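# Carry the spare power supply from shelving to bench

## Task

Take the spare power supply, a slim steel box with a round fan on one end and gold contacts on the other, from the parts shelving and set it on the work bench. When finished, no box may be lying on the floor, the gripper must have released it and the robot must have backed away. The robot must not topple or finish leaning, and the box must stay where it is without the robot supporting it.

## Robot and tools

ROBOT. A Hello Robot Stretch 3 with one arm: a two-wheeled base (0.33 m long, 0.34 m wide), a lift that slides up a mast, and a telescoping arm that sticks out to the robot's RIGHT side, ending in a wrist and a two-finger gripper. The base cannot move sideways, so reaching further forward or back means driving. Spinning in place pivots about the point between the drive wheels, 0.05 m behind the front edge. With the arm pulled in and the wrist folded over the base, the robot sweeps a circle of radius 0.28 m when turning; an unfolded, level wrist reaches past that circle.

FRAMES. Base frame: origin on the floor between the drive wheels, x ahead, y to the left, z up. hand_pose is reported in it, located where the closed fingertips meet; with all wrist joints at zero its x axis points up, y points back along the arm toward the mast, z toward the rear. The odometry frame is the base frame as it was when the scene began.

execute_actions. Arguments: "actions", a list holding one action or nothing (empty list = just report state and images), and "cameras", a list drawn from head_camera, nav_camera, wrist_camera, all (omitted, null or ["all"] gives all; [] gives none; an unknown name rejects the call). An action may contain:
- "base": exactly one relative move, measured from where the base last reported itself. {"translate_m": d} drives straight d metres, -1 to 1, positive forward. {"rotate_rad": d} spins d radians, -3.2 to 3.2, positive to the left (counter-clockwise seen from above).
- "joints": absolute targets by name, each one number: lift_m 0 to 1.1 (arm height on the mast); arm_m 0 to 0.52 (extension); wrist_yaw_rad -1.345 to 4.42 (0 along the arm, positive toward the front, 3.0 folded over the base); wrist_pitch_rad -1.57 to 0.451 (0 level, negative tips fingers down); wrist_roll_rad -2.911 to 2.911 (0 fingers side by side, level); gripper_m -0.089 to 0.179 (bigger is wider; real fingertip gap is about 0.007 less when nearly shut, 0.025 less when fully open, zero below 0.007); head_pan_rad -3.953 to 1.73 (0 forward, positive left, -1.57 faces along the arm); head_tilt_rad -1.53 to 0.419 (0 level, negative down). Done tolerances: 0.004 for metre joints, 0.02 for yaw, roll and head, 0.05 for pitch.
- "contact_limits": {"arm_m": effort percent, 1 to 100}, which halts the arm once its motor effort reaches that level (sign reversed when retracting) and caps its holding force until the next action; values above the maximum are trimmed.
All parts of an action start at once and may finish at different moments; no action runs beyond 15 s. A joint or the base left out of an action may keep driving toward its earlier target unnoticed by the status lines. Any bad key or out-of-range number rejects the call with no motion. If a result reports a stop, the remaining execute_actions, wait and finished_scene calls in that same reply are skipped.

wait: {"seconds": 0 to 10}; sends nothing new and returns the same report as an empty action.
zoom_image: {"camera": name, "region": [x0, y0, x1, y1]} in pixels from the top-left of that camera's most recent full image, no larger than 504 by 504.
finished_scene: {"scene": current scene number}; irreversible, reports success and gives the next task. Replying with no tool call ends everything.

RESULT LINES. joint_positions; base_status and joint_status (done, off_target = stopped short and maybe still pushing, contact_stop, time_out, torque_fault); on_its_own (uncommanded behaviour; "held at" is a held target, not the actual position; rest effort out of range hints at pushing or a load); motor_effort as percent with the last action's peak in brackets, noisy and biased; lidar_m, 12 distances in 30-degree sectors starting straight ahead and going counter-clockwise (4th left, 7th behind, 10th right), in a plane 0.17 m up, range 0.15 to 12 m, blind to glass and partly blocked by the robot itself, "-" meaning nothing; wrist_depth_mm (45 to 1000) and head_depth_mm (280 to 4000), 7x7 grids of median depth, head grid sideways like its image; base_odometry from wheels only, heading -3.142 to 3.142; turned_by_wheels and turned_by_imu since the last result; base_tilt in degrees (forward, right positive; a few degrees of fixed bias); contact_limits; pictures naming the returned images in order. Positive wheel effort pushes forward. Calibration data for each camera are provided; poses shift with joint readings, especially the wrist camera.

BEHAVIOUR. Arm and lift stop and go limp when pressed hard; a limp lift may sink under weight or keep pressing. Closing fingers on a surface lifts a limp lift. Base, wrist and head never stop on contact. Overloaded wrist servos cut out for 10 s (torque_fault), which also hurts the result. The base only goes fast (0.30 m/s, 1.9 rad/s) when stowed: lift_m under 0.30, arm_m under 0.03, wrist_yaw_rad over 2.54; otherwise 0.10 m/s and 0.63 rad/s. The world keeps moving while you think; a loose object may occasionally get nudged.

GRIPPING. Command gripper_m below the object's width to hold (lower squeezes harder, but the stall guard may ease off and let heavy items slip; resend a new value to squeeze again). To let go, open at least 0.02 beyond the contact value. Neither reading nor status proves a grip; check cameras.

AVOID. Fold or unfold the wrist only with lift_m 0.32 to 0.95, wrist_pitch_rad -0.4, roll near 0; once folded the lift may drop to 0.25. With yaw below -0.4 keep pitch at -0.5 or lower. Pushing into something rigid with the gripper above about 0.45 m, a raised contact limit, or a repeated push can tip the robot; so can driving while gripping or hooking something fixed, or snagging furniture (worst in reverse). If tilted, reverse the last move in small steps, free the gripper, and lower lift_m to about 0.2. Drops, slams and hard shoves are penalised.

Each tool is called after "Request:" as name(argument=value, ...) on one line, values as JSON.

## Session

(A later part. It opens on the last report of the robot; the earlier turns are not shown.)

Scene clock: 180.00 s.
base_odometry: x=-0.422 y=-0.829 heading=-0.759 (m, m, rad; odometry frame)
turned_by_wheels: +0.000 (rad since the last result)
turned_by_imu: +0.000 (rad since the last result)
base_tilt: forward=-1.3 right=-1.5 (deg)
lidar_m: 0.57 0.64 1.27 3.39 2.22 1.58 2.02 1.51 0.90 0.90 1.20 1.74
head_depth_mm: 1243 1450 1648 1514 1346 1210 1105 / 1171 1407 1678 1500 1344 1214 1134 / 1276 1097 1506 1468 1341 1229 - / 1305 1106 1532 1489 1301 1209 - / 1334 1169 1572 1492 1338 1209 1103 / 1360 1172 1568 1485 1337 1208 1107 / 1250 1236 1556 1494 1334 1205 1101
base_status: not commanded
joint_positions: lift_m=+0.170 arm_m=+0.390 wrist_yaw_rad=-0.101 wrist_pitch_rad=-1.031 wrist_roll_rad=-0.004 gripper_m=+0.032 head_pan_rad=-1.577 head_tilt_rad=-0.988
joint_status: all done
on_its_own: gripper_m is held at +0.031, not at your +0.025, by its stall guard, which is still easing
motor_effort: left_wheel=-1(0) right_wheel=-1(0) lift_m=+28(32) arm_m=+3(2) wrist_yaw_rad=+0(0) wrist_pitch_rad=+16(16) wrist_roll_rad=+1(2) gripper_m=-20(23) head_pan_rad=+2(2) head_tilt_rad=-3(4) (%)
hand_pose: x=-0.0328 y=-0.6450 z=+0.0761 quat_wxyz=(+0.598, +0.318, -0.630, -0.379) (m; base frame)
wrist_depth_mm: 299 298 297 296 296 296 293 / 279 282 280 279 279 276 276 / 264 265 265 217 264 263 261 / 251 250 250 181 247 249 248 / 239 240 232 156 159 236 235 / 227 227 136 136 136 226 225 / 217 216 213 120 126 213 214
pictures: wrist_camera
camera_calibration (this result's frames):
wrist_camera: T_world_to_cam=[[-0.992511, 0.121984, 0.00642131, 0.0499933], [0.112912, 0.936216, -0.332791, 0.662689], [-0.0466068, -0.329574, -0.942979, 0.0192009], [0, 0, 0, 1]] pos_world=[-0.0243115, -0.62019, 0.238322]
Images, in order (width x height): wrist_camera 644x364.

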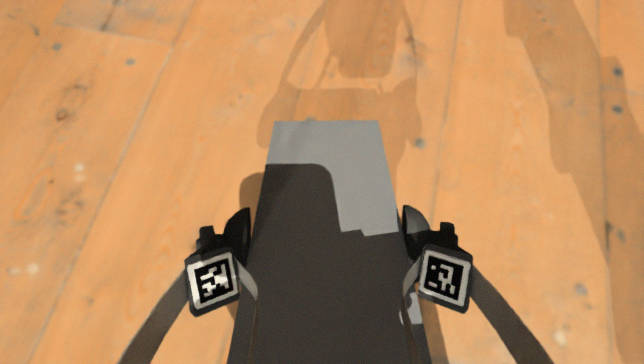

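Request:
execute_actions(actions=[{"joints":{"lift_m":0.118}}], cameras=[])

Request:
execute_actions(actions=[{"joints":{"gripper_m":0.11}}], cameras=[])

Request:
execute_actions(actions=[{"joints":{"arm_m":0.42,"lift_m":0.116}}], cameras=[])

Request:
execute_actions(actions=[{"joints":{"gripper_m":0.034}}], cameras=[])

Request:
execute_actions(actions=[{"joints":{"lift_m":0.18}}], cameras=["wrist_camera"])

Scene clock: 185.67 s.
base_odometry: x=-0.422 y=-0.829 heading=-0.759 (m, m, rad; odometry frame)
turned_by_wheels: +0.000 (rad since the last result)
turned_by_imu: +0.000 (rad since the last result)
base_tilt: forward=-1.2 right=-1.6 (deg)
lidar_m: 0.57 0.64 1.26 3.38 2.22 1.58 2.03 1.51 0.90 0.90 1.20 1.73
head_depth_mm: 1247 1446 1644 1507 1344 1217 1102 / 1166 1403 1675 1510 1343 1218 1135 / 1282 1097 1506 1479 1346 1210 - / 1304 1101 1532 1493 1317 1211 - / 1340 1167 1561 1503 1340 1209 1103 / 1355 1176 1571 1490 1339 1209 1103 / 1255 1237 1560 1494 1337 1205 1100
base_status: not commanded
joint_positions: lift_m=+0.118 arm_m=+0.390 wrist_yaw_rad=-0.101 wrist_pitch_rad=-1.031 wrist_roll_rad=-0.004 gripper_m=+0.034 head_pan_rad=-1.577 head_tilt_rad=-0.988
joint_status: all done
on_its_own: gripper_m is held at +0.034, not at your +0.025, by its stall guard, which is not easing now
motor_effort: left_wheel=+0(0) right_wheel=-1(2) lift_m=+16(30) arm_m=+2(2) wrist_yaw_rad=+1(0) wrist_pitch_rad=+16(17) wrist_roll_rad=+2(2) gripper_m=-18(19) head_pan_rad=+2(3) head_tilt_rad=-4(4) (%)
hand_pose: x=-0.0328 y=-0.6450 z=+0.0248 quat_wxyz=(+0.598, +0.318, -0.630, -0.379) (m; base frame)
wrist_depth_mm: 236 237 237 235 235 234 233 / 223 223 222 174 217 219 219 / 210 210 207 164 205 207 206 / 199 197 197 155 193 198 195 / 189 188 168 148 149 186 187 / 181 180 142 140 142 178 177 / 171 172 169 134 137 169 169
pictures: none
No camera images: the call's "cameras" was empty. Leave "cameras" out to get every camera's image.

Scene clock: 186.90 s.
base_odometry: x=-0.422 y=-0.829 heading=-0.759 (m, m, rad; odometry frame)
turned_by_wheels: +0.000 (rad since the last result)
turned_by_imu: +0.000 (rad since the last result)
base_tilt: forward=-1.3 right=-1.5 (deg)
lidar_m: 0.57 0.64 1.27 3.40 2.22 1.58 2.04 1.51 0.90 0.90 1.20 1.74
head_depth_mm: 1245 1446 1646 1503 1346 1215 1103 / 1165 1407 1668 1512 1346 1206 1131 / 1273 1098 1499 1486 1345 1209 - / 1308 1106 1525 1480 1316 1210 - / 1330 1169 1573 1501 1337 1210 1103 / 1349 1183 1561 1497 1341 1211 1101 / 1257 1233 1560 1487 1336 1210 1101
base_status: not commanded
joint_positions: lift_m=+0.118 arm_m=+0.390 wrist_yaw_rad=-0.101 wrist_pitch_rad=-1.013 wrist_roll_rad=-0.004 gripper_m=+0.110 head_pan_rad=-1.577 head_tilt_rad=-0.988
joint_status: all done
motor_effort: left_wheel=+0(0) right_wheel=-2(2) lift_m=+19(19) arm_m=+3(3) wrist_yaw_rad=+0(0) wrist_pitch_rad=+7(16) wrist_roll_rad=+2(2) gripper_m=+0(81) head_pan_rad=+3(1) head_tilt_rad=-4(4) (%)
hand_pose: x=-0.0332 y=-0.6493 z=+0.0268 quat_wxyz=(+0.602, +0.312, -0.633, -0.373) (m; base frame)
wrist_depth_mm: 243 243 241 238 240 239 239 / 228 227 227 177 222 224 223 / 214 214 213 167 208 212 210 / 201 201 198 157 196 198 198 / 191 190 185 149 152 188 187 / 181 180 176 142 144 179 178 / 171 172 169 135 137 170 170
pictures: none
No camera images: the call's "cameras" was empty. Leave "cameras" out to get every camera's image.

Scene clock: 188.10 s.
base_odometry: x=-0.422 y=-0.829 heading=-0.759 (m, m, rad; odometry frame)
turned_by_wheels: +0.000 (rad since the last result)
turned_by_imu: +0.000 (rad since the last result)
base_tilt: forward=-1.2 right=-1.6 (deg)
lidar_m: 0.57 0.64 1.26 3.38 2.22 1.58 2.03 1.51 0.90 0.90 1.20 1.74
head_depth_mm: 1247 1449 1635 1498 1341 1211 1102 / 1166 1415 1668 1506 1347 1219 1137 / 1275 1098 1511 1473 1355 1219 - / 1309 1102 1531 1490 1319 1214 - / 1331 1170 1572 1505 1336 1210 1101 / 1362 1182 1573 1496 1333 1208 1101 / 1253 1237 1562 1485 1332 1201 1107
base_status: not commanded
joint_positions: lift_m=+0.116 arm_m=+0.420 wrist_yaw_rad=-0.101 wrist_pitch_rad=-1.012 wrist_roll_rad=-0.004 gripper_m=+0.110 head_pan_rad=-1.577 head_tilt_rad=-0.988
joint_status: all done
motor_effort: left_wheel=+0(0) right_wheel=-2(2) lift_m=+19(22) arm_m=+3(4) wrist_yaw_rad=+1(1) wrist_pitch_rad=+6(6) wrist_roll_rad=+2(1) gripper_m=+0(0) head_pan_rad=+2(2) head_tilt_rad=-4(4) (%)
hand_pose: x=-0.0332 y=-0.6794 z=+0.0248 quat_wxyz=(+0.602, +0.312, -0.633, -0.373) (m; base frame)
wrist_depth_mm: 242 239 239 239 236 236 234 / 225 223 222 223 222 221 219 / 211 211 210 165 204 209 207 / 200 199 198 155 193 196 195 / 189 189 186 147 149 187 186 / 179 178 174 139 140 177 176 / 170 170 168 133 133 168 168
pictures: none
No camera images: the call's "cameras" was empty. Leave "cameras" out to get every camera's image.

Scene clock: 189.33 s.
base_odometry: x=-0.422 y=-0.829 heading=-0.760 (m, m, rad; odometry frame)
turned_by_wheels: +0.000 (rad since the last result)
turned_by_imu: +0.000 (rad since the last result)
base_tilt: forward=-1.2 right=-1.5 (deg)
lidar_m: 0.57 0.64 1.27 3.39 2.22 1.58 2.03 1.51 0.90 0.90 1.20 1.73
head_depth_mm: 1246 1448 1637 1506 1342 1216 1102 / 1168 1409 1674 1500 1338 1215 1133 / 1273 1100 1491 1476 1344 1214 - / 1312 1105 1529 1492 1310 1211 - / 1335 1173 1569 1498 1343 1216 1106 / 1360 1177 1568 1499 1337 1204 1102 / 1256 1233 1554 1493 1333 1205 1103
base_status: not commanded
joint_positions: lift_m=+0.116 arm_m=+0.420 wrist_yaw_rad=-0.102 wrist_pitch_rad=-1.026 wrist_roll_rad=-0.004 gripper_m=+0.035 head_pan_rad=-1.577 head_tilt_rad=-0.988
joint_status: all done
motor_effort: left_wheel=-1(3) right_wheel=-1(6) lift_m=+23(23) arm_m=+3(3) wrist_yaw_rad=+2(5) wrist_pitch_rad=+13(14) wrist_roll_rad=+2(1) gripper_m=-19(93) head_pan_rad=+2(2) head_tilt_rad=-4(3) (%)
hand_pose: x=-0.0330 y=-0.6763 z=+0.0231 quat_wxyz=(+0.599, +0.316, -0.631, -0.377) (m; base frame)
wrist_depth_mm: 233 233 232 233 229 230 229 / 218 219 217 217 217 217 216 / 206 206 202 160 202 204 204 / 196 196 193 150 189 193 192 / 186 185 165 143 144 184 182 / 176 176 137 137 137 175 174 / 168 168 165 130 133 166 167
pictures: none
No camera images: the call's "cameras" was empty. Leave "cameras" out to get every camera's image.

Scene clock: 190.73 s.
base_odometry: x=-0.422 y=-0.829 heading=-0.759 (m, m, rad; odometry frame)
turned_by_wheels: +0.000 (rad since the last result)
turned_by_imu: +0.000 (rad since the last result)
base_tilt: forward=-1.2 right=-1.5 (deg)
lidar_m: 0.57 0.64 1.27 3.39 2.22 1.58 2.03 1.51 0.90 0.90 1.20 1.74
head_depth_mm: 1254 1448 1645 1507 1352 1219 1107 / 1167 1411 1674 1505 1347 1219 1139 / 1276 1101 1502 1479 1335 1225 - / 1307 1106 1529 1494 1312 1208 - / 1336 1169 1572 1500 1338 1206 1099 / 1354 1177 1570 1501 1332 1205 1101 / 1257 1228 1545 1493 1344 1207 1099
base_status: not commanded
joint_positions: lift_m=+0.180 arm_m=+0.420 wrist_yaw_rad=-0.102 wrist_pitch_rad=-1.032 wrist_roll_rad=-0.004 gripper_m=+0.035 head_pan_rad=-1.577 head_tilt_rad=-0.988
joint_status: all done
motor_effort: left_wheel=+0(0) right_wheel=-1(1) lift_m=+29(31) arm_m=+3(3) wrist_yaw_rad=+2(2) wrist_pitch_rad=+17(17) wrist_roll_rad=+1(2) gripper_m=-19(19) head_pan_rad=+2(3) head_tilt_rad=-4(4) (%)
hand_pose: x=-0.0328 y=-0.6747 z=+0.0859 quat_wxyz=(+0.598, +0.318, -0.630, -0.380) (m; base frame)
wrist_depth_mm: 311 309 309 309 307 304 305 / 292 293 291 289 290 288 291 / 277 277 268 126 129 275 272 / 261 263 255 132 135 259 259 / 248 247 143 140 142 246 245 / 235 237 149 148 151 236 235 / 225 225 223 158 221 224 223
pictures: wrist_camera
camera_calibration (this result's frames):
wrist_camera: T_world_to_cam=[[-0.992389, 0.122972, 0.00644643, 0.0541387], [0.113888, 0.936472, -0.331738, 0.69391], [-0.0468312, -0.328479, -0.94335, 0.0194682], [0, 0, 0, 1]] pos_world=[-0.0243894, -0.65009, 0.248212]
Images, in order (width x height): wrist_camera 644x364.

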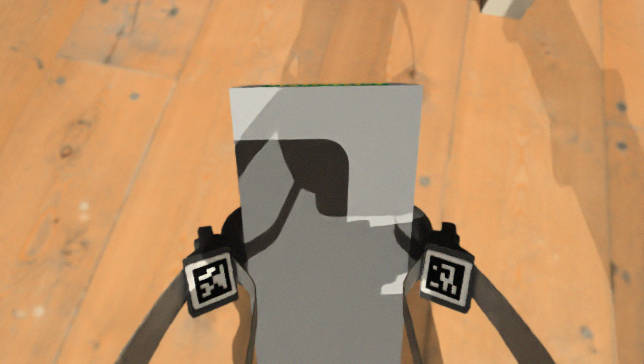

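Overshot; split the difference.

Request:
execute_actions(actions=[{"joints":{"lift_m":0.116}}], cameras=[])

Request:
execute_actions(actions=[{"joints":{"gripper_m":0.11}}], cameras=[])

Request:
execute_actions(actions=[{"joints":{"arm_m":0.404}}], cameras=["wrist_camera"])

Request:
execute_actions(actions=[{"joints":{"gripper_m":0.033}}], cameras=[])

Request:
execute_actions(actions=[{"joints":{"lift_m":0.22}}], cameras=["wrist_camera"])

Scene clock: 198.63 s.
base_odometry: x=-0.422 y=-0.829 heading=-0.759 (m, m, rad; odometry frame)
turned_by_wheels: +0.000 (rad since the last result)
turned_by_imu: +0.000 (rad since the last result)
base_tilt: forward=-1.2 right=-1.6 (deg)
lidar_m: 0.57 0.64 1.27 3.38 2.23 1.58 2.03 1.51 0.90 0.90 1.20 1.74
head_depth_mm: 1250 1448 1642 1500 1346 1214 1105 / 1166 1408 1681 1505 1342 1215 1136 / 1276 1099 1503 1470 1345 1214 - / 1301 1102 1537 1488 1324 1209 - / 1323 1171 1572 1493 1333 1212 1104 / 1350 1173 1572 1492 1339 1212 1101 / 1249 1229 1565 1494 1337 1211 1096
base_status: not commanded
joint_positions: lift_m=+0.141 arm_m=+0.420 wrist_yaw_rad=-0.102 wrist_pitch_rad=-1.000 wrist_roll_rad=-0.004 gripper_m=+0.035 head_pan_rad=-1.577 head_tilt_rad=-0.989
joint_status: lift_m contact_stop (moved -0.039 of -0.064)
on_its_own: lift_m is slack since a contact_stop, until your next command for it (your +0.116 is given up)
motor_effort: left_wheel=-1(1) right_wheel=-2(2) lift_m=+21(31) arm_m=+3(3) wrist_yaw_rad=+1(1) wrist_pitch_rad=+0(17) wrist_roll_rad=+2(2) gripper_m=-15(19) head_pan_rad=+1(3) head_tilt_rad=-3(4) (%)
hand_pose: x=-0.0336 y=-0.6822 z=+0.0508 quat_wxyz=(+0.604, +0.308, -0.635, -0.370) (m; base frame)
wrist_depth_mm: 280 279 277 275 274 274 272 / 257 258 257 259 256 257 253 / 245 243 242 241 240 238 238 / 228 228 227 184 223 223 225 / 215 215 215 174 178 212 211 / 204 205 165 165 165 202 201 / 193 193 190 157 188 191 191
pictures: none
No camera images: the call's "cameras" was empty. Leave "cameras" out to get every camera's image.

not run: a stop came earlier in this reply.

not run: a stop came earlier in this reply.

not run: a stop came earlier in this reply.

not run: a stop came earlier in this reply.

Request:
execute_actions(actions=[{"joints":{"gripper_m":0.11,"lift_m":0.15}}], cameras=[])

Request:
execute_actions(actions=[{"joints":{"arm_m":0.39,"lift_m":0.116}}], cameras=["wrist_camera"])

Scene clock: 203.83 s.
base_odometry: x=-0.422 y=-0.829 heading=-0.759 (m, m, rad; odometry frame)
turned_by_wheels: +0.000 (rad since the last result)
turned_by_imu: +0.000 (rad since the last result)
base_tilt: forward=-1.3 right=-1.5 (deg)
lidar_m: 0.57 0.64 1.27 3.40 2.22 1.58 2.03 1.50 0.90 0.90 1.20 1.73
head_depth_mm: 1251 1452 1639 1513 1348 1217 1107 / 1169 1419 1666 1499 1341 1215 1133 / 1279 1103 1503 1473 1335 1224 - / 1301 1102 1536 1496 1320 1213 - / 1334 1167 1566 1502 1339 1210 1102 / 1354 1176 1562 1496 1340 1207 1104 / 1249 1232 1550 1491 1336 1208 1101
base_status: not commanded
joint_positions: lift_m=+0.150 arm_m=+0.420 wrist_yaw_rad=-0.102 wrist_pitch_rad=-1.003 wrist_roll_rad=-0.004 gripper_m=+0.110 head_pan_rad=-1.577 head_tilt_rad=-0.989
joint_status: all done
motor_effort: left_wheel=-1(0) right_wheel=-1(1) lift_m=+24(23) arm_m=+3(3) wrist_yaw_rad=+2(1) wrist_pitch_rad=+1(1) wrist_roll_rad=+2(2) gripper_m=+0(82) head_pan_rad=+2(2) head_tilt_rad=-3(3) (%)
hand_pose: x=-0.0335 y=-0.6815 z=+0.0596 quat_wxyz=(+0.603, +0.309, -0.635, -0.371) (m; base frame)
wrist_depth_mm: 285 287 284 284 284 284 281 / 269 268 268 265 266 263 265 / 248 250 251 249 250 248 248 / 236 236 236 192 233 232 233 / 225 224 222 182 217 223 222 / 213 214 209 172 206 211 210 / 201 201 201 163 197 199 199
pictures: none
No camera images: the call's "cameras" was empty. Leave "cameras" out to get every camera's image.

Scene clock: 205.03 s.
base_odometry: x=-0.422 y=-0.829 heading=-0.759 (m, m, rad; odometry frame)
turned_by_wheels: +0.000 (rad since the last result)
turned_by_imu: +0.000 (rad since the last result)
base_tilt: forward=-1.2 right=-1.6 (deg)
lidar_m: 0.57 0.64 1.27 3.39 2.21 1.58 2.02 1.51 0.90 0.90 1.19 1.73
head_depth_mm: 1257 1454 1648 1504 1342 1214 1106 / 1166 1414 1682 1501 1346 1216 1134 / 1271 1096 1498 1465 1351 1216 - / 1302 1104 1525 1485 1319 1212 - / 1328 1168 1576 1507 1340 1208 1104 / 1354 1175 1552 1493 1337 1210 1106 / 1252 1241 1545 1500 1329 1210 1102
base_status: not commanded
joint_positions: lift_m=+0.116 arm_m=+0.390 wrist_yaw_rad=-0.101 wrist_pitch_rad=-1.003 wrist_roll_rad=-0.004 gripper_m=+0.110 head_pan_rad=-1.577 head_tilt_rad=-0.989
joint_status: all done
motor_effort: left_wheel=+0(1) right_wheel=-1(2) lift_m=+19(24) arm_m=-4(4) wrist_yaw_rad=+2(1) wrist_pitch_rad=+2(2) wrist_roll_rad=+2(2) gripper_m=+0(0) head_pan_rad=+3(3) head_tilt_rad=-4(4) (%)
hand_pose: x=-0.0335 y=-0.6521 z=+0.0258 quat_wxyz=(+0.603, +0.309, -0.635, -0.371) (m; base frame)
wrist_depth_mm: 243 242 242 240 239 238 239 / 226 227 224 178 224 224 223 / 213 213 210 166 208 210 210 / 201 200 198 157 196 198 198 / 189 189 150 148 183 187 187 / 180 178 142 140 143 178 177 / 170 171 167 133 165 169 168
pictures: wrist_camera
camera_calibration (this result's frames):
wrist_camera: T_world_to_cam=[[-0.992408, 0.122852, 0.00581532, 0.051052], [0.112598, 0.926559, -0.3589, 0.647105], [-0.04948, -0.355521, -0.933358, -0.0478436], [0, 0, 0, 1]] pos_world=[-0.0245655, -0.622862, 0.187294]
Images, in order (width x height): wrist_camera 644x364.

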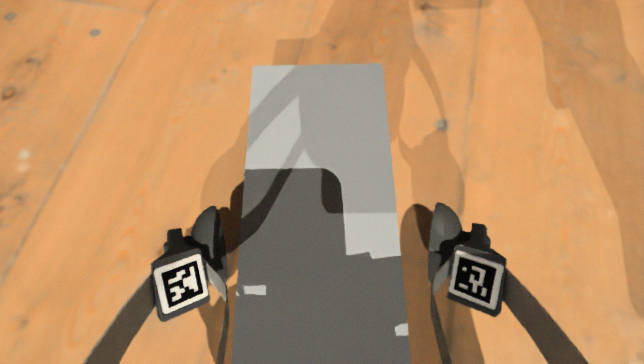

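Request:
execute_actions(actions=[{"joints":{"arm_m":0.398,"lift_m":0.111}}], cameras=[])

Request:
execute_actions(actions=[{"joints":{"gripper_m":0.033}}], cameras=[])

Request:
execute_actions(actions=[{"joints":{"lift_m":0.2}}], cameras=["wrist_camera"])

Scene clock: 210.47 s.
base_odometry: x=-0.422 y=-0.829 heading=-0.759 (m, m, rad; odometry frame)
turned_by_wheels: +0.000 (rad since the last result)
turned_by_imu: +0.000 (rad since the last result)
base_tilt: forward=-1.3 right=-1.6 (deg)
lidar_m: 0.57 0.64 1.27 3.39 2.22 1.58 2.03 1.51 0.90 0.90 1.20 1.74
head_depth_mm: 1255 1446 1644 1508 1343 1213 1103 / 1167 1413 1672 1502 1348 1218 1138 / 1274 1097 1504 1486 1338 1207 - / 1305 1108 1537 1487 1321 1209 - / 1330 1171 1573 1488 1336 1208 1099 / 1360 1175 1572 1498 1333 1211 1103 / 1250 1230 1538 1505 1340 1207 1096
base_status: not commanded
joint_positions: lift_m=+0.111 arm_m=+0.397 wrist_yaw_rad=-0.102 wrist_pitch_rad=-1.013 wrist_roll_rad=-0.004 gripper_m=+0.110 head_pan_rad=-1.577 head_tilt_rad=-0.989
joint_status: all done
motor_effort: left_wheel=+0(0) right_wheel=-2(2) lift_m=+18(22) arm_m=+5(5) wrist_yaw_rad=+3(2) wrist_pitch_rad=+7(7) wrist_roll_rad=+1(2) gripper_m=+0(0) head_pan_rad=+3(2) head_tilt_rad=-5(4) (%)
hand_pose: x=-0.0333 y=-0.6568 z=+0.0198 quat_wxyz=(+0.601, +0.312, -0.633, -0.374) (m; base frame)
wrist_depth_mm: 235 234 232 231 231 232 231 / 219 219 216 170 216 216 217 / 207 207 202 160 201 203 203 / 194 194 191 150 189 191 191 / 183 183 144 142 145 184 182 / 175 174 136 136 138 174 172 / 166 166 162 128 131 164 164
pictures: none
No camera images: the call's "cameras" was empty. Leave "cameras" out to get every camera's image.

Scene clock: 211.73 s.
base_odometry: x=-0.422 y=-0.829 heading=-0.760 (m, m, rad; odometry frame)
turned_by_wheels: +0.000 (rad since the last result)
turned_by_imu: +0.000 (rad since the last result)
base_tilt: forward=-1.2 right=-1.6 (deg)
lidar_m: 0.57 0.64 1.27 3.39 2.22 1.58 2.03 1.51 0.90 0.90 1.20 1.74
head_depth_mm: 1253 1454 1659 1504 1340 1219 1111 / 1169 1414 1667 1502 1340 1214 1136 / 1277 1100 1493 1478 1344 1209 - / 1303 1107 1531 1495 1324 1219 - / 1329 1170 1577 1501 1340 1207 1104 / 1358 1174 1563 1505 1345 1209 1103 / 1249 1236 1565 1503 1339 1211 1105
base_status: not commanded
joint_positions: lift_m=+0.112 arm_m=+0.397 wrist_yaw_rad=-0.114 wrist_pitch_rad=-1.012 wrist_roll_rad=-0.004 gripper_m=+0.034 head_pan_rad=-1.577 head_tilt_rad=-0.989
joint_status: all done
motor_effort: left_wheel=-2(3) right_wheel=+3(4) lift_m=+12(17) arm_m=+5(5) wrist_yaw_rad=+12(12) wrist_pitch_rad=+6(7) wrist_roll_rad=+1(1) gripper_m=-27(97) head_pan_rad=+2(3) head_tilt_rad=-4(3) (%)
hand_pose: x=-0.0347 y=-0.6570 z=+0.0203 quat_wxyz=(+0.599, +0.308, -0.636, -0.377) (m; base frame)
wrist_depth_mm: 238 238 237 236 236 235 235 / 223 222 221 174 217 221 218 / 210 208 208 162 204 207 205 / 197 197 194 153 190 194 194 / 187 186 148 145 145 184 183 / 176 176 139 138 138 176 173 / 168 168 166 130 132 166 166
pictures: none
No camera images: the call's "cameras" was empty. Leave "cameras" out to get every camera's image.

Scene clock: 213.37 s.
base_odometry: x=-0.422 y=-0.829 heading=-0.759 (m, m, rad; odometry frame)
turned_by_wheels: +0.000 (rad since the last result)
turned_by_imu: +0.000 (rad since the last result)
base_tilt: forward=-1.2 right=-1.5 (deg)
lidar_m: 0.57 0.64 1.27 3.40 2.22 1.58 2.03 1.51 0.90 0.90 1.20 1.74
head_depth_mm: 1250 1457 1656 1504 1344 1213 1107 / 1167 1415 1674 1507 1344 1213 1137 / 1276 1100 1501 1477 1344 1223 - / 1308 1100 1537 1495 1299 1210 - / 1327 1171 1569 1497 1341 1210 1099 / 1362 1174 1566 1499 1339 1214 1099 / 1249 1236 1560 1488 1333 1206 1105
base_status: not commanded
joint_positions: lift_m=+0.200 arm_m=+0.398 wrist_yaw_rad=-0.100 wrist_pitch_rad=-1.037 wrist_roll_rad=-0.002 gripper_m=+0.037 head_pan_rad=-1.577 head_tilt_rad=-0.989
joint_status: all done
motor_effort: left_wheel=+0(6) right_wheel=-1(13) lift_m=+29(30) arm_m=+3(5) wrist_yaw_rad=+0(13) wrist_pitch_rad=+19(21) wrist_roll_rad=+1(2) gripper_m=-19(26) head_pan_rad=+1(2) head_tilt_rad=-3(3) (%)
hand_pose: x=-0.0326 y=-0.6516 z=+0.1054 quat_wxyz=(+0.597, +0.320, -0.630, -0.381) (m; base frame)
wrist_depth_mm: 334 333 329 333 329 329 328 / 315 315 311 176 312 311 310 / 297 299 294 161 290 294 295 / 281 281 278 152 273 279 276 / 268 268 145 141 142 263 265 / 255 255 133 133 132 251 252 / 242 244 238 125 128 242 241
pictures: wrist_camera
camera_calibration (this result's frames):
wrist_camera: T_world_to_cam=[[-0.992385, 0.12304, 0.00567648, 0.0515553], [0.114421, 0.937963, -0.327312, 0.679221], [-0.0455969, -0.32417, -0.944899, 0.0484616], [0, 0, 0, 1]] pos_world=[-0.0243444, -0.627718, 0.267815]
Images, in order (width x height): wrist_camera 644x364.

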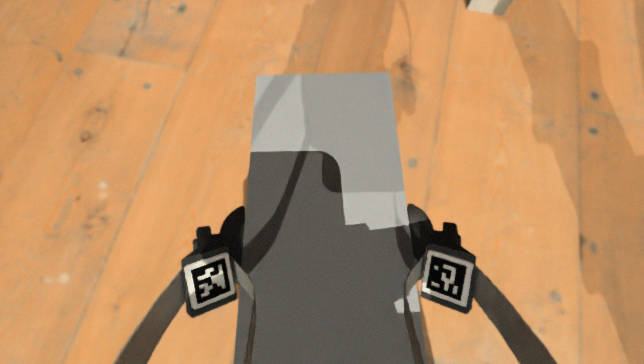

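Request:
execute_actions(actions=[{"joints":{"arm_m":0.08,"lift_m":0.3}}], cameras=[])

Request:
execute_actions(actions=[{"base":{"rotate_rad":1.3},"joints":{"head_pan_rad":-0.5,"head_tilt_rad":-0.7}}], cameras=["wrist_camera"])

Request:
execute_actions(actions=[{"base":{"translate_m":1.0}}], cameras=["nav_camera","wrist_camera"])

Request:
execute_actions(actions=[{"base":{"translate_m":1.0},"joints":{"lift_m":1.0}}], cameras=["nav_camera","wrist_camera"])

Scene clock: 224.17 s.
base_odometry: x=-0.422 y=-0.829 heading=-0.759 (m, m, rad; odometry frame)
turned_by_wheels: +0.000 (rad since the last result)
turned_by_imu: -0.001 (rad since the last result)
base_tilt: forward=-1.2 right=-1.5 (deg)
lidar_m: 0.57 0.64 1.27 3.39 2.22 1.58 2.02 1.51 0.90 0.90 1.20 1.74
head_depth_mm: 1249 1446 1652 1506 1348 1219 1104 / 1167 1417 1682 1508 1351 1211 1135 / 1274 1101 1502 1471 1343 1256 - / 1303 1106 1539 1483 1343 1171 - / 1332 1173 1567 1502 1343 1210 1103 / 1361 1179 1566 1495 1341 1206 1103 / 1249 1227 1558 1491 1343 1203 1104
base_status: not commanded
joint_positions: lift_m=+0.300 arm_m=+0.080 wrist_yaw_rad=-0.100 wrist_pitch_rad=-1.037 wrist_roll_rad=-0.002 gripper_m=+0.037 head_pan_rad=-1.577 head_tilt_rad=-0.989
joint_status: all done
motor_effort: left_wheel=-1(0) right_wheel=-2(2) lift_m=+29(35) arm_m=-4(4) wrist_yaw_rad=+1(1) wrist_pitch_rad=+19(19) wrist_roll_rad=+1(1) gripper_m=-19(18) head_pan_rad=+2(2) head_tilt_rad=-4(3) (%)
hand_pose: x=-0.0325 y=-0.3344 z=+0.2054 quat_wxyz=(+0.597, +0.320, -0.630, -0.381) (m; base frame)
wrist_depth_mm: 462 458 459 457 455 452 453 / 437 437 435 175 431 428 426 / 411 409 403 162 400 408 408 / 390 387 381 151 378 383 379 / 372 371 145 141 143 366 362 / 353 354 133 132 132 349 350 / 334 337 330 125 128 333 332
pictures: none
No camera images: the call's "cameras" was empty. Leave "cameras" out to get every camera's image.

Scene clock: 227.20 s.
base_odometry: x=-0.422 y=-0.829 heading=+0.540 (m, m, rad; odometry frame)
turned_by_wheels: +1.300 (rad since the last result)
turned_by_imu: +1.301 (rad since the last result)
base_tilt: forward=-1.2 right=-1.6 (deg)
lidar_m: 2.59 2.62 1.61 1.58 1.78 1.40 0.90 1.20 1.77 0.65 0.57 0.82
head_depth_mm: 627 677 733 795 877 975 1113 / 710 774 843 936 1046 1184 1181 / 818 898 1004 1131 1295 1332 1187 / 962 1079 1234 1437 1561 1363 1183 / 2483 3036 2355 1876 1602 1369 1188 / 2715 3133 2450 1943 1616 1359 1186 / 2707 3050 2478 1945 1602 1360 1186
base_status: done
joint_positions: lift_m=+0.300 arm_m=+0.080 wrist_yaw_rad=-0.100 wrist_pitch_rad=-1.037 wrist_roll_rad=-0.002 gripper_m=+0.037 head_pan_rad=-0.507 head_tilt_rad=-0.705
joint_status: all done
motor_effort: left_wheel=-3(6) right_wheel=+1(6) lift_m=+29(29) arm_m=-4(4) wrist_yaw_rad=+0(1) wrist_pitch_rad=+20(19) wrist_roll_rad=+1(0) gripper_m=-19(19) head_pan_rad=+2(32) head_tilt_rad=+2(17) (%)
hand_pose: x=-0.0325 y=-0.3344 z=+0.2054 quat_wxyz=(+0.597, +0.320, -0.630, -0.381) (m; base frame)
wrist_depth_mm: 285 450 456 456 451 455 451 / 325 421 433 174 430 429 427 / 410 404 403 162 403 404 406 / 390 391 386 151 381 385 382 / 376 372 145 141 143 364 363 / 349 353 133 133 132 351 349 / 337 333 329 125 128 336 335
pictures: wrist_camera
camera_calibration (this result's frames):
wrist_camera: T_world_to_cam=[[-0.992429, 0.122686, 0.00568388, 0.0118807], [0.114086, 0.938028, -0.327244, 0.414448], [-0.0454797, -0.324118, -0.944923, 0.245788], [0, 0, 0, 1]] pos_world=[-0.0243136, -0.310557, 0.367808]
Images, in order (width x height): wrist_camera 644x364.

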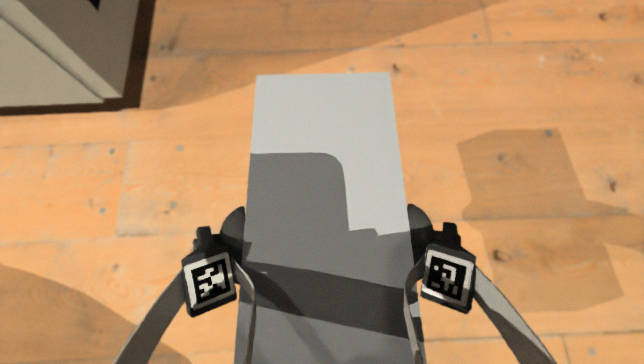

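Scene clock: 238.37 s.
base_odometry: x=+0.436 y=-0.315 heading=+0.540 (m, m, rad; odometry frame)
turned_by_wheels: +0.000 (rad since the last result)
turned_by_imu: +0.007 (rad since the last result)
base_tilt: forward=-1.3 right=-1.6 (deg)
lidar_m: 1.61 2.46 1.95 1.53 1.59 2.39 1.90 0.79 0.63 0.61 0.66 2.29
head_depth_mm: 2151 2391 2371 1943 1600 1361 1184 / 2224 2752 2473 1940 1600 1351 1184 / 2157 2666 2450 1927 1601 1360 1188 / 2156 2571 2463 1936 1607 1362 1185 / 2106 2438 2438 1955 1594 1362 1185 / 2025 1667 2363 1945 1603 1368 1182 / 1968 1577 2288 1883 1615 1364 1185
base_status: done
joint_positions: lift_m=+0.300 arm_m=+0.080 wrist_yaw_rad=-0.100 wrist_pitch_rad=-1.037 wrist_roll_rad=-0.002 gripper_m=+0.037 head_pan_rad=-0.507 head_tilt_rad=-0.705
joint_status: not commanded
motor_effort: left_wheel=-2(3) right_wheel=+1(6) lift_m=+29(29) arm_m=-4(4) wrist_yaw_rad=+1(0) wrist_pitch_rad=+19(19) wrist_roll_rad=+1(1) gripper_m=-18(19) head_pan_rad=+2(2) head_tilt_rad=+2(3) (%)
hand_pose: x=-0.0325 y=-0.3344 z=+0.2054 quat_wxyz=(+0.597, +0.320, -0.630, -0.381) (m; base frame)
wrist_depth_mm: 457 392 394 396 444 444 443 / 436 433 434 176 432 429 429 / 412 409 406 163 406 402 403 / 388 389 386 152 377 389 383 / 369 371 145 141 143 365 365 / 354 350 133 133 132 350 348 / 340 334 330 125 128 335 331
pictures: nav_camera (sideways: a quarter turn counterclockwise sets it upright), wrist_camera
camera_calibration (this result's frames):
nav_camera: T_world_to_cam=[[0.565585, -0.307313, 0.765293, -0.961067], [-0.468312, -0.883521, -0.00868608, 0.0708561], [0.678821, -0.353483, -0.643624, 0.787855], [0, 0, 0, 1]] pos_world=[0.0419348, 0.0457477, 1.2432]
wrist_camera: T_world_to_cam=[[-0.992429, 0.122685, 0.00568403, 0.0118806], [0.114086, 0.938028, -0.327244, 0.414447], [-0.0454798, -0.324118, -0.944923, 0.245788], [0, 0, 0, 1]] pos_world=[-0.0243136, -0.310556, 0.367808]
Images, in order (width x height): nav_camera 672x504, wrist_camera 644x364.

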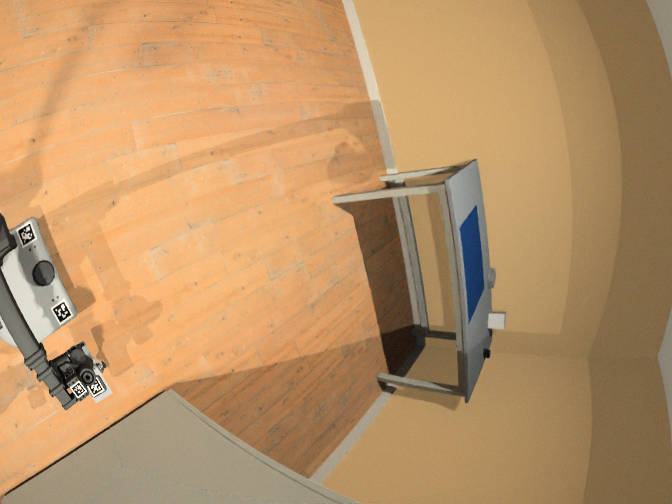

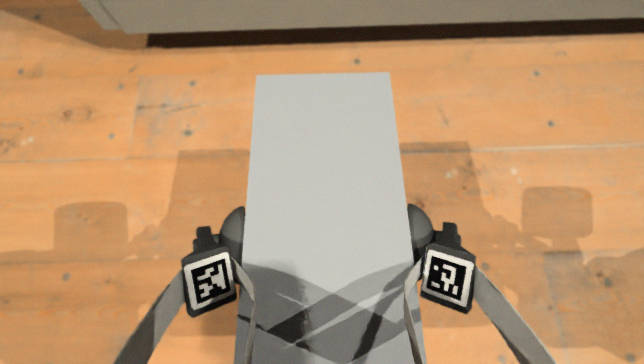

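Scene clock: 249.47 s.
base_odometry: x=+1.293 y=+0.199 heading=+0.540 (m, m, rad; odometry frame)
turned_by_wheels: +0.000 (rad since the last result)
turned_by_imu: +0.007 (rad since the last result)
base_tilt: forward=-1.2 right=-1.6 (deg)
lidar_m: 1.39 1.50 1.82 1.79 1.93 2.21 2.90 1.03 1.16 1.84 1.64 0.68
head_depth_mm: 1536 1400 1013 1881 1604 1366 1183 / 1468 1392 1011 1780 1608 1362 1186 / 1399 1395 1013 897 1593 1364 1181 / 1334 1407 1017 875 1100 1307 1179 / 1274 1343 1057 1761 1588 1364 1183 / 1218 1322 1408 1667 1603 1359 1186 / 1172 1280 1428 1619 1594 1362 1187
base_status: done
joint_positions: lift_m=+1.000 arm_m=+0.080 wrist_yaw_rad=-0.100 wrist_pitch_rad=-1.037 wrist_roll_rad=-0.002 gripper_m=+0.037 head_pan_rad=-0.507 head_tilt_rad=-0.705
joint_status: all done
motor_effort: left_wheel=-3(4) right_wheel=+1(7) lift_m=+29(34) arm_m=-3(4) wrist_yaw_rad=+0(0) wrist_pitch_rad=+19(19) wrist_roll_rad=+1(1) gripper_m=-19(19) head_pan_rad=+2(3) head_tilt_rad=+2(2) (%)
hand_pose: x=-0.0325 y=-0.3344 z=+0.9054 quat_wxyz=(+0.597, +0.320, -0.630, -0.381) (m; base frame)
wrist_depth_mm: - - - - - - 832 / - - - 175 - - 833 / - - - 161 - - 967 / - - - 151 - - - / - - 145 141 143 - - / - - 133 132 133 - - / 991 969 960 125 128 979 956
pictures: nav_camera (sideways: a quarter turn counterclockwise sets it upright), wrist_camera
camera_calibration (this result's frames):
nav_camera: T_world_to_cam=[[0.565593, -0.307298, 0.765293, -0.961067], [-0.468288, -0.883533, -0.00868608, 0.0708559], [0.678831, -0.353464, -0.643624, 0.787855], [0, 0, 0, 1]] pos_world=[0.0419336, 0.0457487, 1.2432]
wrist_camera: T_world_to_cam=[[-0.992429, 0.122686, 0.00568408, 0.00790118], [0.114087, 0.938027, -0.327244, 0.64351], [-0.0454802, -0.324118, -0.944923, 0.907228], [0, 0, 0, 1]] pos_world=[-0.0243137, -0.31055, 1.0678]
Images, in order (width x height): nav_camera 672x504, wrist_camera 644x364.

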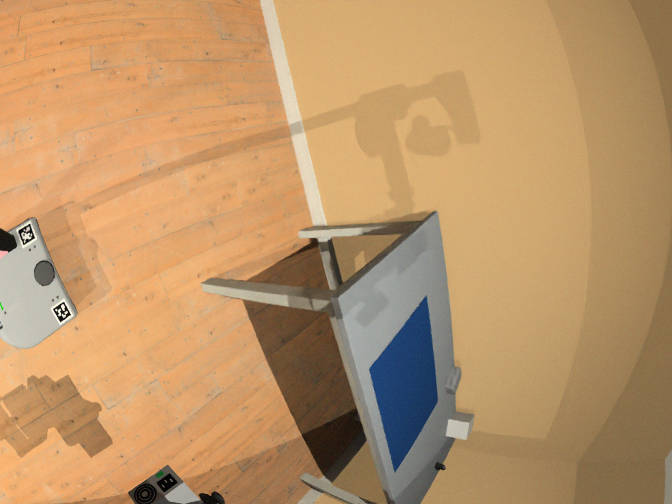

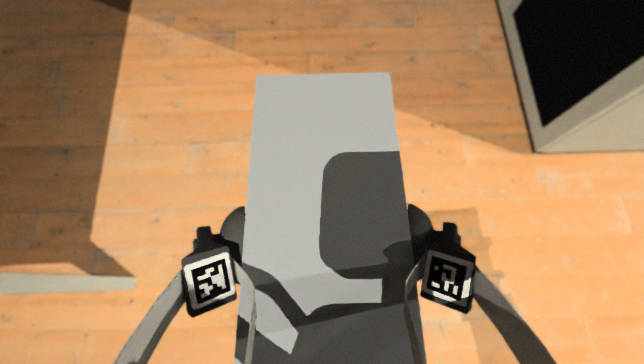

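Request:
execute_actions(actions=[{"base":{"translate_m":0.85},"joints":{"arm_m":0.3,"head_pan_rad":-1.3,"head_tilt_rad":-1.0}}], cameras=["nav_camera","wrist_camera"])

Scene clock: 266.07 s.
base_odometry: x=+2.022 y=+0.637 heading=+0.540 (m, m, rad; odometry frame)
turned_by_wheels: +0.000 (rad since the last result)
turned_by_imu: +0.004 (rad since the last result)
base_tilt: forward=-1.2 right=-1.6 (deg)
lidar_m: 0.55 0.59 0.89 1.70 1.84 2.55 2.24 1.78 0.43 1.18 0.56 0.56
head_depth_mm: - 550 683 612 1346 1165 1106 / 979 537 667 623 1337 1213 1139 / 950 798 692 631 1340 1211 1142 / 954 798 692 640 1340 1215 1131 / 954 800 689 1333 1343 1212 1106 / 952 800 689 1274 1275 1212 1101 / 858 798 688 876 1221 1212 1099
base_status: done
joint_positions: lift_m=+1.000 arm_m=+0.300 wrist_yaw_rad=-0.100 wrist_pitch_rad=-1.037 wrist_roll_rad=-0.002 gripper_m=+0.037 head_pan_rad=-1.293 head_tilt_rad=-0.988
joint_status: all done
motor_effort: left_wheel=-2(1) right_wheel=+0(5) lift_m=+29(29) arm_m=+3(4) wrist_yaw_rad=+1(0) wrist_pitch_rad=+19(20) wrist_roll_rad=+1(1) gripper_m=-19(19) head_pan_rad=-3(32) head_tilt_rad=-3(19) (%)
hand_pose: x=-0.0326 y=-0.5535 z=+0.9054 quat_wxyz=(+0.597, +0.320, -0.630, -0.381) (m; base frame)
wrist_depth_mm: 384 385 378 375 374 376 - / 363 359 355 175 355 354 - / 342 336 332 162 332 333 - / 320 322 317 151 311 317 322 / 306 304 145 141 143 303 301 / 293 291 133 132 132 289 289 / 280 277 273 125 128 277 275
pictures: nav_camera (sideways: a quarter turn counterclockwise sets it upright), wrist_camera
camera_calibration (this result's frames):
nav_camera: T_world_to_cam=[[0.233762, -0.798386, 0.55492, -0.684916], [-0.956984, -0.289812, -0.0138322, 0.0805325], [0.171866, -0.527816, -0.831789, 1.03564], [0, 0, 0, 1]] pos_world=[0.0591835, 0.0231412, 1.24262]
wrist_camera: T_world_to_cam=[[-0.992395, 0.122963, 0.0056887, 0.0349073], [0.114356, 0.938061, -0.327054, 0.848891], [-0.0455519, -0.323916, -0.944988, 0.836358], [0, 0, 0, 1]] pos_world=[-0.0243361, -0.529694, 1.06778]
Images, in order (width x height): nav_camera 672x504, wrist_camera 644x364.

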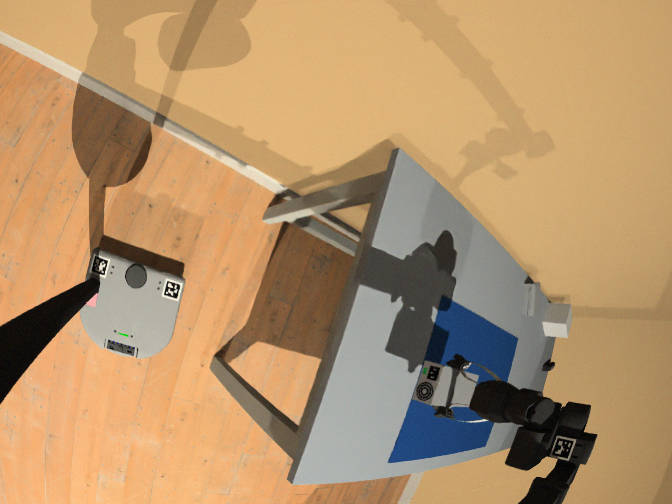

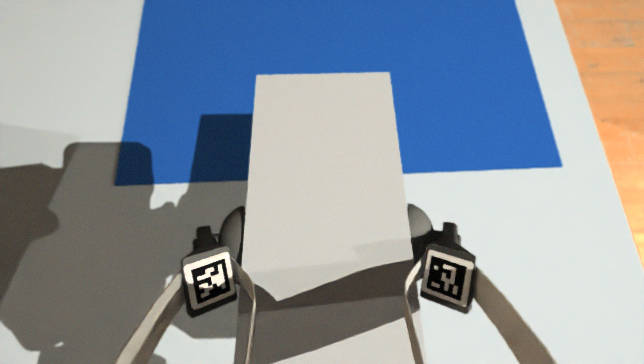

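Request:
execute_actions(actions=[{"joints":{"arm_m":0.51,"lift_m":0.91}}], cameras=[])

Request:
execute_actions(actions=[{"joints":{"lift_m":0.886}}], cameras=[])

Request:
execute_actions(actions=[{"joints":{"gripper_m":0.12}}], cameras=[])

Request:
execute_actions(actions=[{"joints":{"lift_m":1.0}}], cameras=[])

Request:
execute_actions(actions=[{"joints":{"arm_m":0.0}}], cameras=["nav_camera"])

Scene clock: 280.63 s.
base_odometry: x=+2.022 y=+0.637 heading=+0.540 (m, m, rad; odometry frame)
turned_by_wheels: +0.000 (rad since the last result)
turned_by_imu: -0.001 (rad since the last result)
base_tilt: forward=-1.3 right=-1.5 (deg)
lidar_m: 0.55 0.59 0.89 1.70 1.83 2.55 2.25 1.77 0.43 1.18 0.56 0.56
head_depth_mm: 904 768 696 610 1346 1164 1108 / 953 739 694 621 1343 1216 1136 / 955 801 693 630 1337 1215 1140 / 952 798 691 642 1342 1212 1129 / 954 799 691 1329 1340 1213 1106 / 950 798 689 1276 1280 1213 1098 / 861 799 689 875 1226 1209 1104
base_status: not commanded
joint_positions: lift_m=+0.910 arm_m=+0.510 wrist_yaw_rad=-0.100 wrist_pitch_rad=-1.037 wrist_roll_rad=-0.002 gripper_m=+0.037 head_pan_rad=-1.293 head_tilt_rad=-0.988
joint_status: all done
motor_effort: left_wheel=-2(2) right_wheel=+1(1) lift_m=+24(25) arm_m=+3(4) wrist_yaw_rad=+0(0) wrist_pitch_rad=+19(20) wrist_roll_rad=+1(1) gripper_m=-19(19) head_pan_rad=-3(3) head_tilt_rad=-3(5) (%)
hand_pose: x=-0.0326 y=-0.7635 z=+0.8157 quat_wxyz=(+0.597, +0.320, -0.630, -0.381) (m; base frame)
wrist_depth_mm: 269 266 266 263 264 263 261 / 252 251 250 175 248 248 248 / 240 236 235 162 231 235 232 / 225 225 221 151 218 222 220 / 214 214 145 141 142 211 211 / 205 203 133 133 133 202 200 / 195 194 190 125 128 192 192
pictures: none
No camera images: the call's "cameras" was empty. Leave "cameras" out to get every camera's image.

Scene clock: 281.60 s.
base_odometry: x=+2.022 y=+0.637 heading=+0.540 (m, m, rad; odometry frame)
turned_by_wheels: +0.000 (rad since the last result)
turned_by_imu: +0.000 (rad since the last result)
base_tilt: forward=-1.2 right=-1.6 (deg)
lidar_m: 0.55 0.59 0.89 1.70 1.83 2.55 2.24 1.77 0.44 1.18 0.56 0.56
head_depth_mm: 908 769 696 611 1348 1171 1107 / 977 748 693 620 1342 1211 1138 / 954 799 693 632 1348 1213 1140 / 954 800 693 643 1334 1211 1132 / 951 801 690 1334 1335 1207 1108 / 952 799 690 1274 1282 1210 1100 / 862 800 689 878 1226 1204 1105
base_status: not commanded
joint_positions: lift_m=+0.886 arm_m=+0.510 wrist_yaw_rad=-0.100 wrist_pitch_rad=-1.037 wrist_roll_rad=-0.002 gripper_m=+0.037 head_pan_rad=-1.293 head_tilt_rad=-0.988
joint_status: all done
motor_effort: left_wheel=-2(2) right_wheel=+1(1) lift_m=+24(25) arm_m=+3(3) wrist_yaw_rad=-1(0) wrist_pitch_rad=+19(19) wrist_roll_rad=+1(1) gripper_m=-20(19) head_pan_rad=-3(4) head_tilt_rad=-4(4) (%)
hand_pose: x=-0.0326 y=-0.7635 z=+0.7917 quat_wxyz=(+0.597, +0.320, -0.630, -0.381) (m; base frame)
wrist_depth_mm: 238 235 235 234 232 233 232 / 221 221 220 173 220 219 219 / 211 209 207 161 207 207 207 / 200 199 196 149 193 197 196 / 189 189 145 141 143 187 188 / 180 180 133 133 132 179 179 / 173 172 170 125 128 171 170
pictures: none
No camera images: the call's "cameras" was empty. Leave "cameras" out to get every camera's image.

Scene clock: 282.93 s.
base_odometry: x=+2.022 y=+0.637 heading=+0.540 (m, m, rad; odometry frame)
turned_by_wheels: +0.000 (rad since the last result)
turned_by_imu: +0.000 (rad since the last result)
base_tilt: forward=-1.2 right=-1.6 (deg)
lidar_m: 0.55 0.59 0.89 1.69 1.84 2.54 2.24 1.77 0.44 1.18 0.56 0.56
head_depth_mm: - 774 696 611 1339 1170 1109 / 980 752 695 620 1348 1211 1135 / 951 800 692 631 1342 1216 1143 / 952 799 692 643 1341 1212 1135 / 950 801 690 1331 1339 1204 1103 / 950 800 689 1270 1284 1210 1100 / 859 798 690 878 1227 1209 1104
base_status: not commanded
joint_positions: lift_m=+0.886 arm_m=+0.510 wrist_yaw_rad=-0.100 wrist_pitch_rad=-1.013 wrist_roll_rad=-0.002 gripper_m=+0.120 head_pan_rad=-1.293 head_tilt_rad=-0.988
joint_status: all done
motor_effort: left_wheel=-1(3) right_wheel=+1(1) lift_m=+24(24) arm_m=+3(4) wrist_yaw_rad=+0(1) wrist_pitch_rad=+7(19) wrist_roll_rad=+1(1) gripper_m=+0(81) head_pan_rad=-2(3) head_tilt_rad=-4(3) (%)
hand_pose: x=-0.0331 y=-0.7692 z=+0.7945 quat_wxyz=(+0.601, +0.312, -0.634, -0.373) (m; base frame)
wrist_depth_mm: 250 246 245 245 244 243 242 / 231 230 230 230 230 229 225 / 216 216 214 170 213 213 214 / 205 205 201 161 200 203 201 / 194 193 190 153 156 194 191 / 184 185 180 144 179 - 181 / 175 174 172 138 155 173 173
pictures: none
No camera images: the call's "cameras" was empty. Leave "cameras" out to get every camera's image.

Scene clock: 284.80 s.
base_odometry: x=+2.022 y=+0.637 heading=+0.540 (m, m, rad; odometry frame)
turned_by_wheels: +0.000 (rad since the last result)
turned_by_imu: +0.000 (rad since the last result)
base_tilt: forward=-1.2 right=-1.6 (deg)
lidar_m: 0.55 0.59 0.89 1.69 1.84 2.54 2.24 1.77 0.44 1.18 0.56 0.56
head_depth_mm: 955 785 695 612 1340 1167 1109 / 930 756 693 619 1349 1217 1139 / 952 800 692 631 1339 1214 1140 / 952 797 694 643 1341 1208 1132 / 953 801 692 1329 1337 1210 1101 / 949 801 691 1272 1281 1208 1104 / 858 800 689 877 1227 1210 1098
base_status: not commanded
joint_positions: lift_m=+1.000 arm_m=+0.510 wrist_yaw_rad=-0.100 wrist_pitch_rad=-1.012 wrist_roll_rad=-0.002 gripper_m=+0.120 head_pan_rad=-1.293 head_tilt_rad=-0.988
joint_status: all done
motor_effort: left_wheel=-1(1) right_wheel=+1(0) lift_m=+24(28) arm_m=+3(3) wrist_yaw_rad=+0(1) wrist_pitch_rad=+6(7) wrist_roll_rad=+1(1) gripper_m=+0(1) head_pan_rad=-3(3) head_tilt_rad=-4(4) (%)
hand_pose: x=-0.0331 y=-0.7694 z=+0.9085 quat_wxyz=(+0.601, +0.312, -0.634, -0.373) (m; base frame)
wrist_depth_mm: 401 395 390 393 389 393 - / 371 370 364 362 367 365 - / 349 348 345 342 341 343 347 / 327 326 325 281 320 321 325 / 310 308 308 269 303 307 303 / 296 295 292 253 289 - 289 / 281 278 277 242 276 275 278
pictures: none
No camera images: the call's "cameras" was empty. Leave "cameras" out to get every camera's image.

Scene clock: 289.73 s.
base_odometry: x=+2.022 y=+0.637 heading=+0.540 (m, m, rad; odometry frame)
turned_by_wheels: +0.000 (rad since the last result)
turned_by_imu: +0.000 (rad since the last result)
base_tilt: forward=-1.3 right=-1.6 (deg)
lidar_m: 0.55 0.59 0.89 1.70 1.83 2.55 2.25 1.78 0.43 1.18 0.56 0.56
head_depth_mm: 962 777 - - - 1173 1102 / 954 755 708 632 - 1200 1133 / 957 801 694 632 1342 1216 1142 / 953 800 694 643 1342 1211 1133 / 950 802 692 1331 1342 1210 1102 / 952 798 689 1276 1277 1209 1102 / 859 798 690 873 1229 1211 1096
base_status: not commanded
joint_positions: lift_m=+1.000 arm_m=+0.000 wrist_yaw_rad=-0.100 wrist_pitch_rad=-1.012 wrist_roll_rad=-0.002 gripper_m=+0.120 head_pan_rad=-1.293 head_tilt_rad=-0.988
joint_status: all done
motor_effort: left_wheel=-1(1) right_wheel=+0(0) lift_m=+24(24) arm_m=-4(5) wrist_yaw_rad=+1(1) wrist_pitch_rad=+6(6) wrist_roll_rad=+0(1) gripper_m=+1(1) head_pan_rad=-2(3) head_tilt_rad=-4(4) (%)
hand_pose: x=-0.0331 y=-0.2603 z=+0.9086 quat_wxyz=(+0.602, +0.312, -0.634, -0.373) (m; base frame)
wrist_depth_mm: 399 399 396 396 399 396 - / 372 372 371 367 369 368 - / 350 348 352 347 348 348 - / 477 653 - - 636 - - / 628 829 - - - - - / 641 832 - - - - - / 630 946 971 985 959 975 943
pictures: nav_camera (sideways: a quarter turn counterclockwise sets it upright)
camera_calibration (this result's frames):
nav_camera: T_world_to_cam=[[0.233722, -0.798434, 0.554867, -0.684847], [-0.957002, -0.289753, -0.0138333, 0.080534], [0.171819, -0.527775, -0.831824, 1.03569], [0, 0, 0, 1]] pos_world=[0.0591839, 0.0231416, 1.24263]
Images, in order (width x height): nav_camera 672x504.

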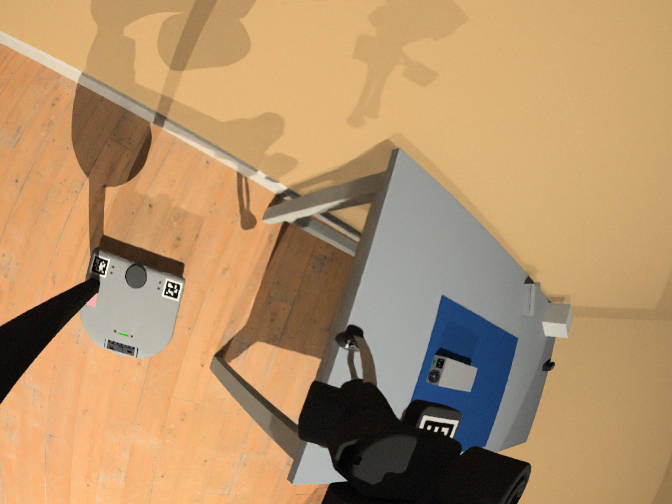

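Request:
finished_scene(scene=1)

The scene is finished: the task was done.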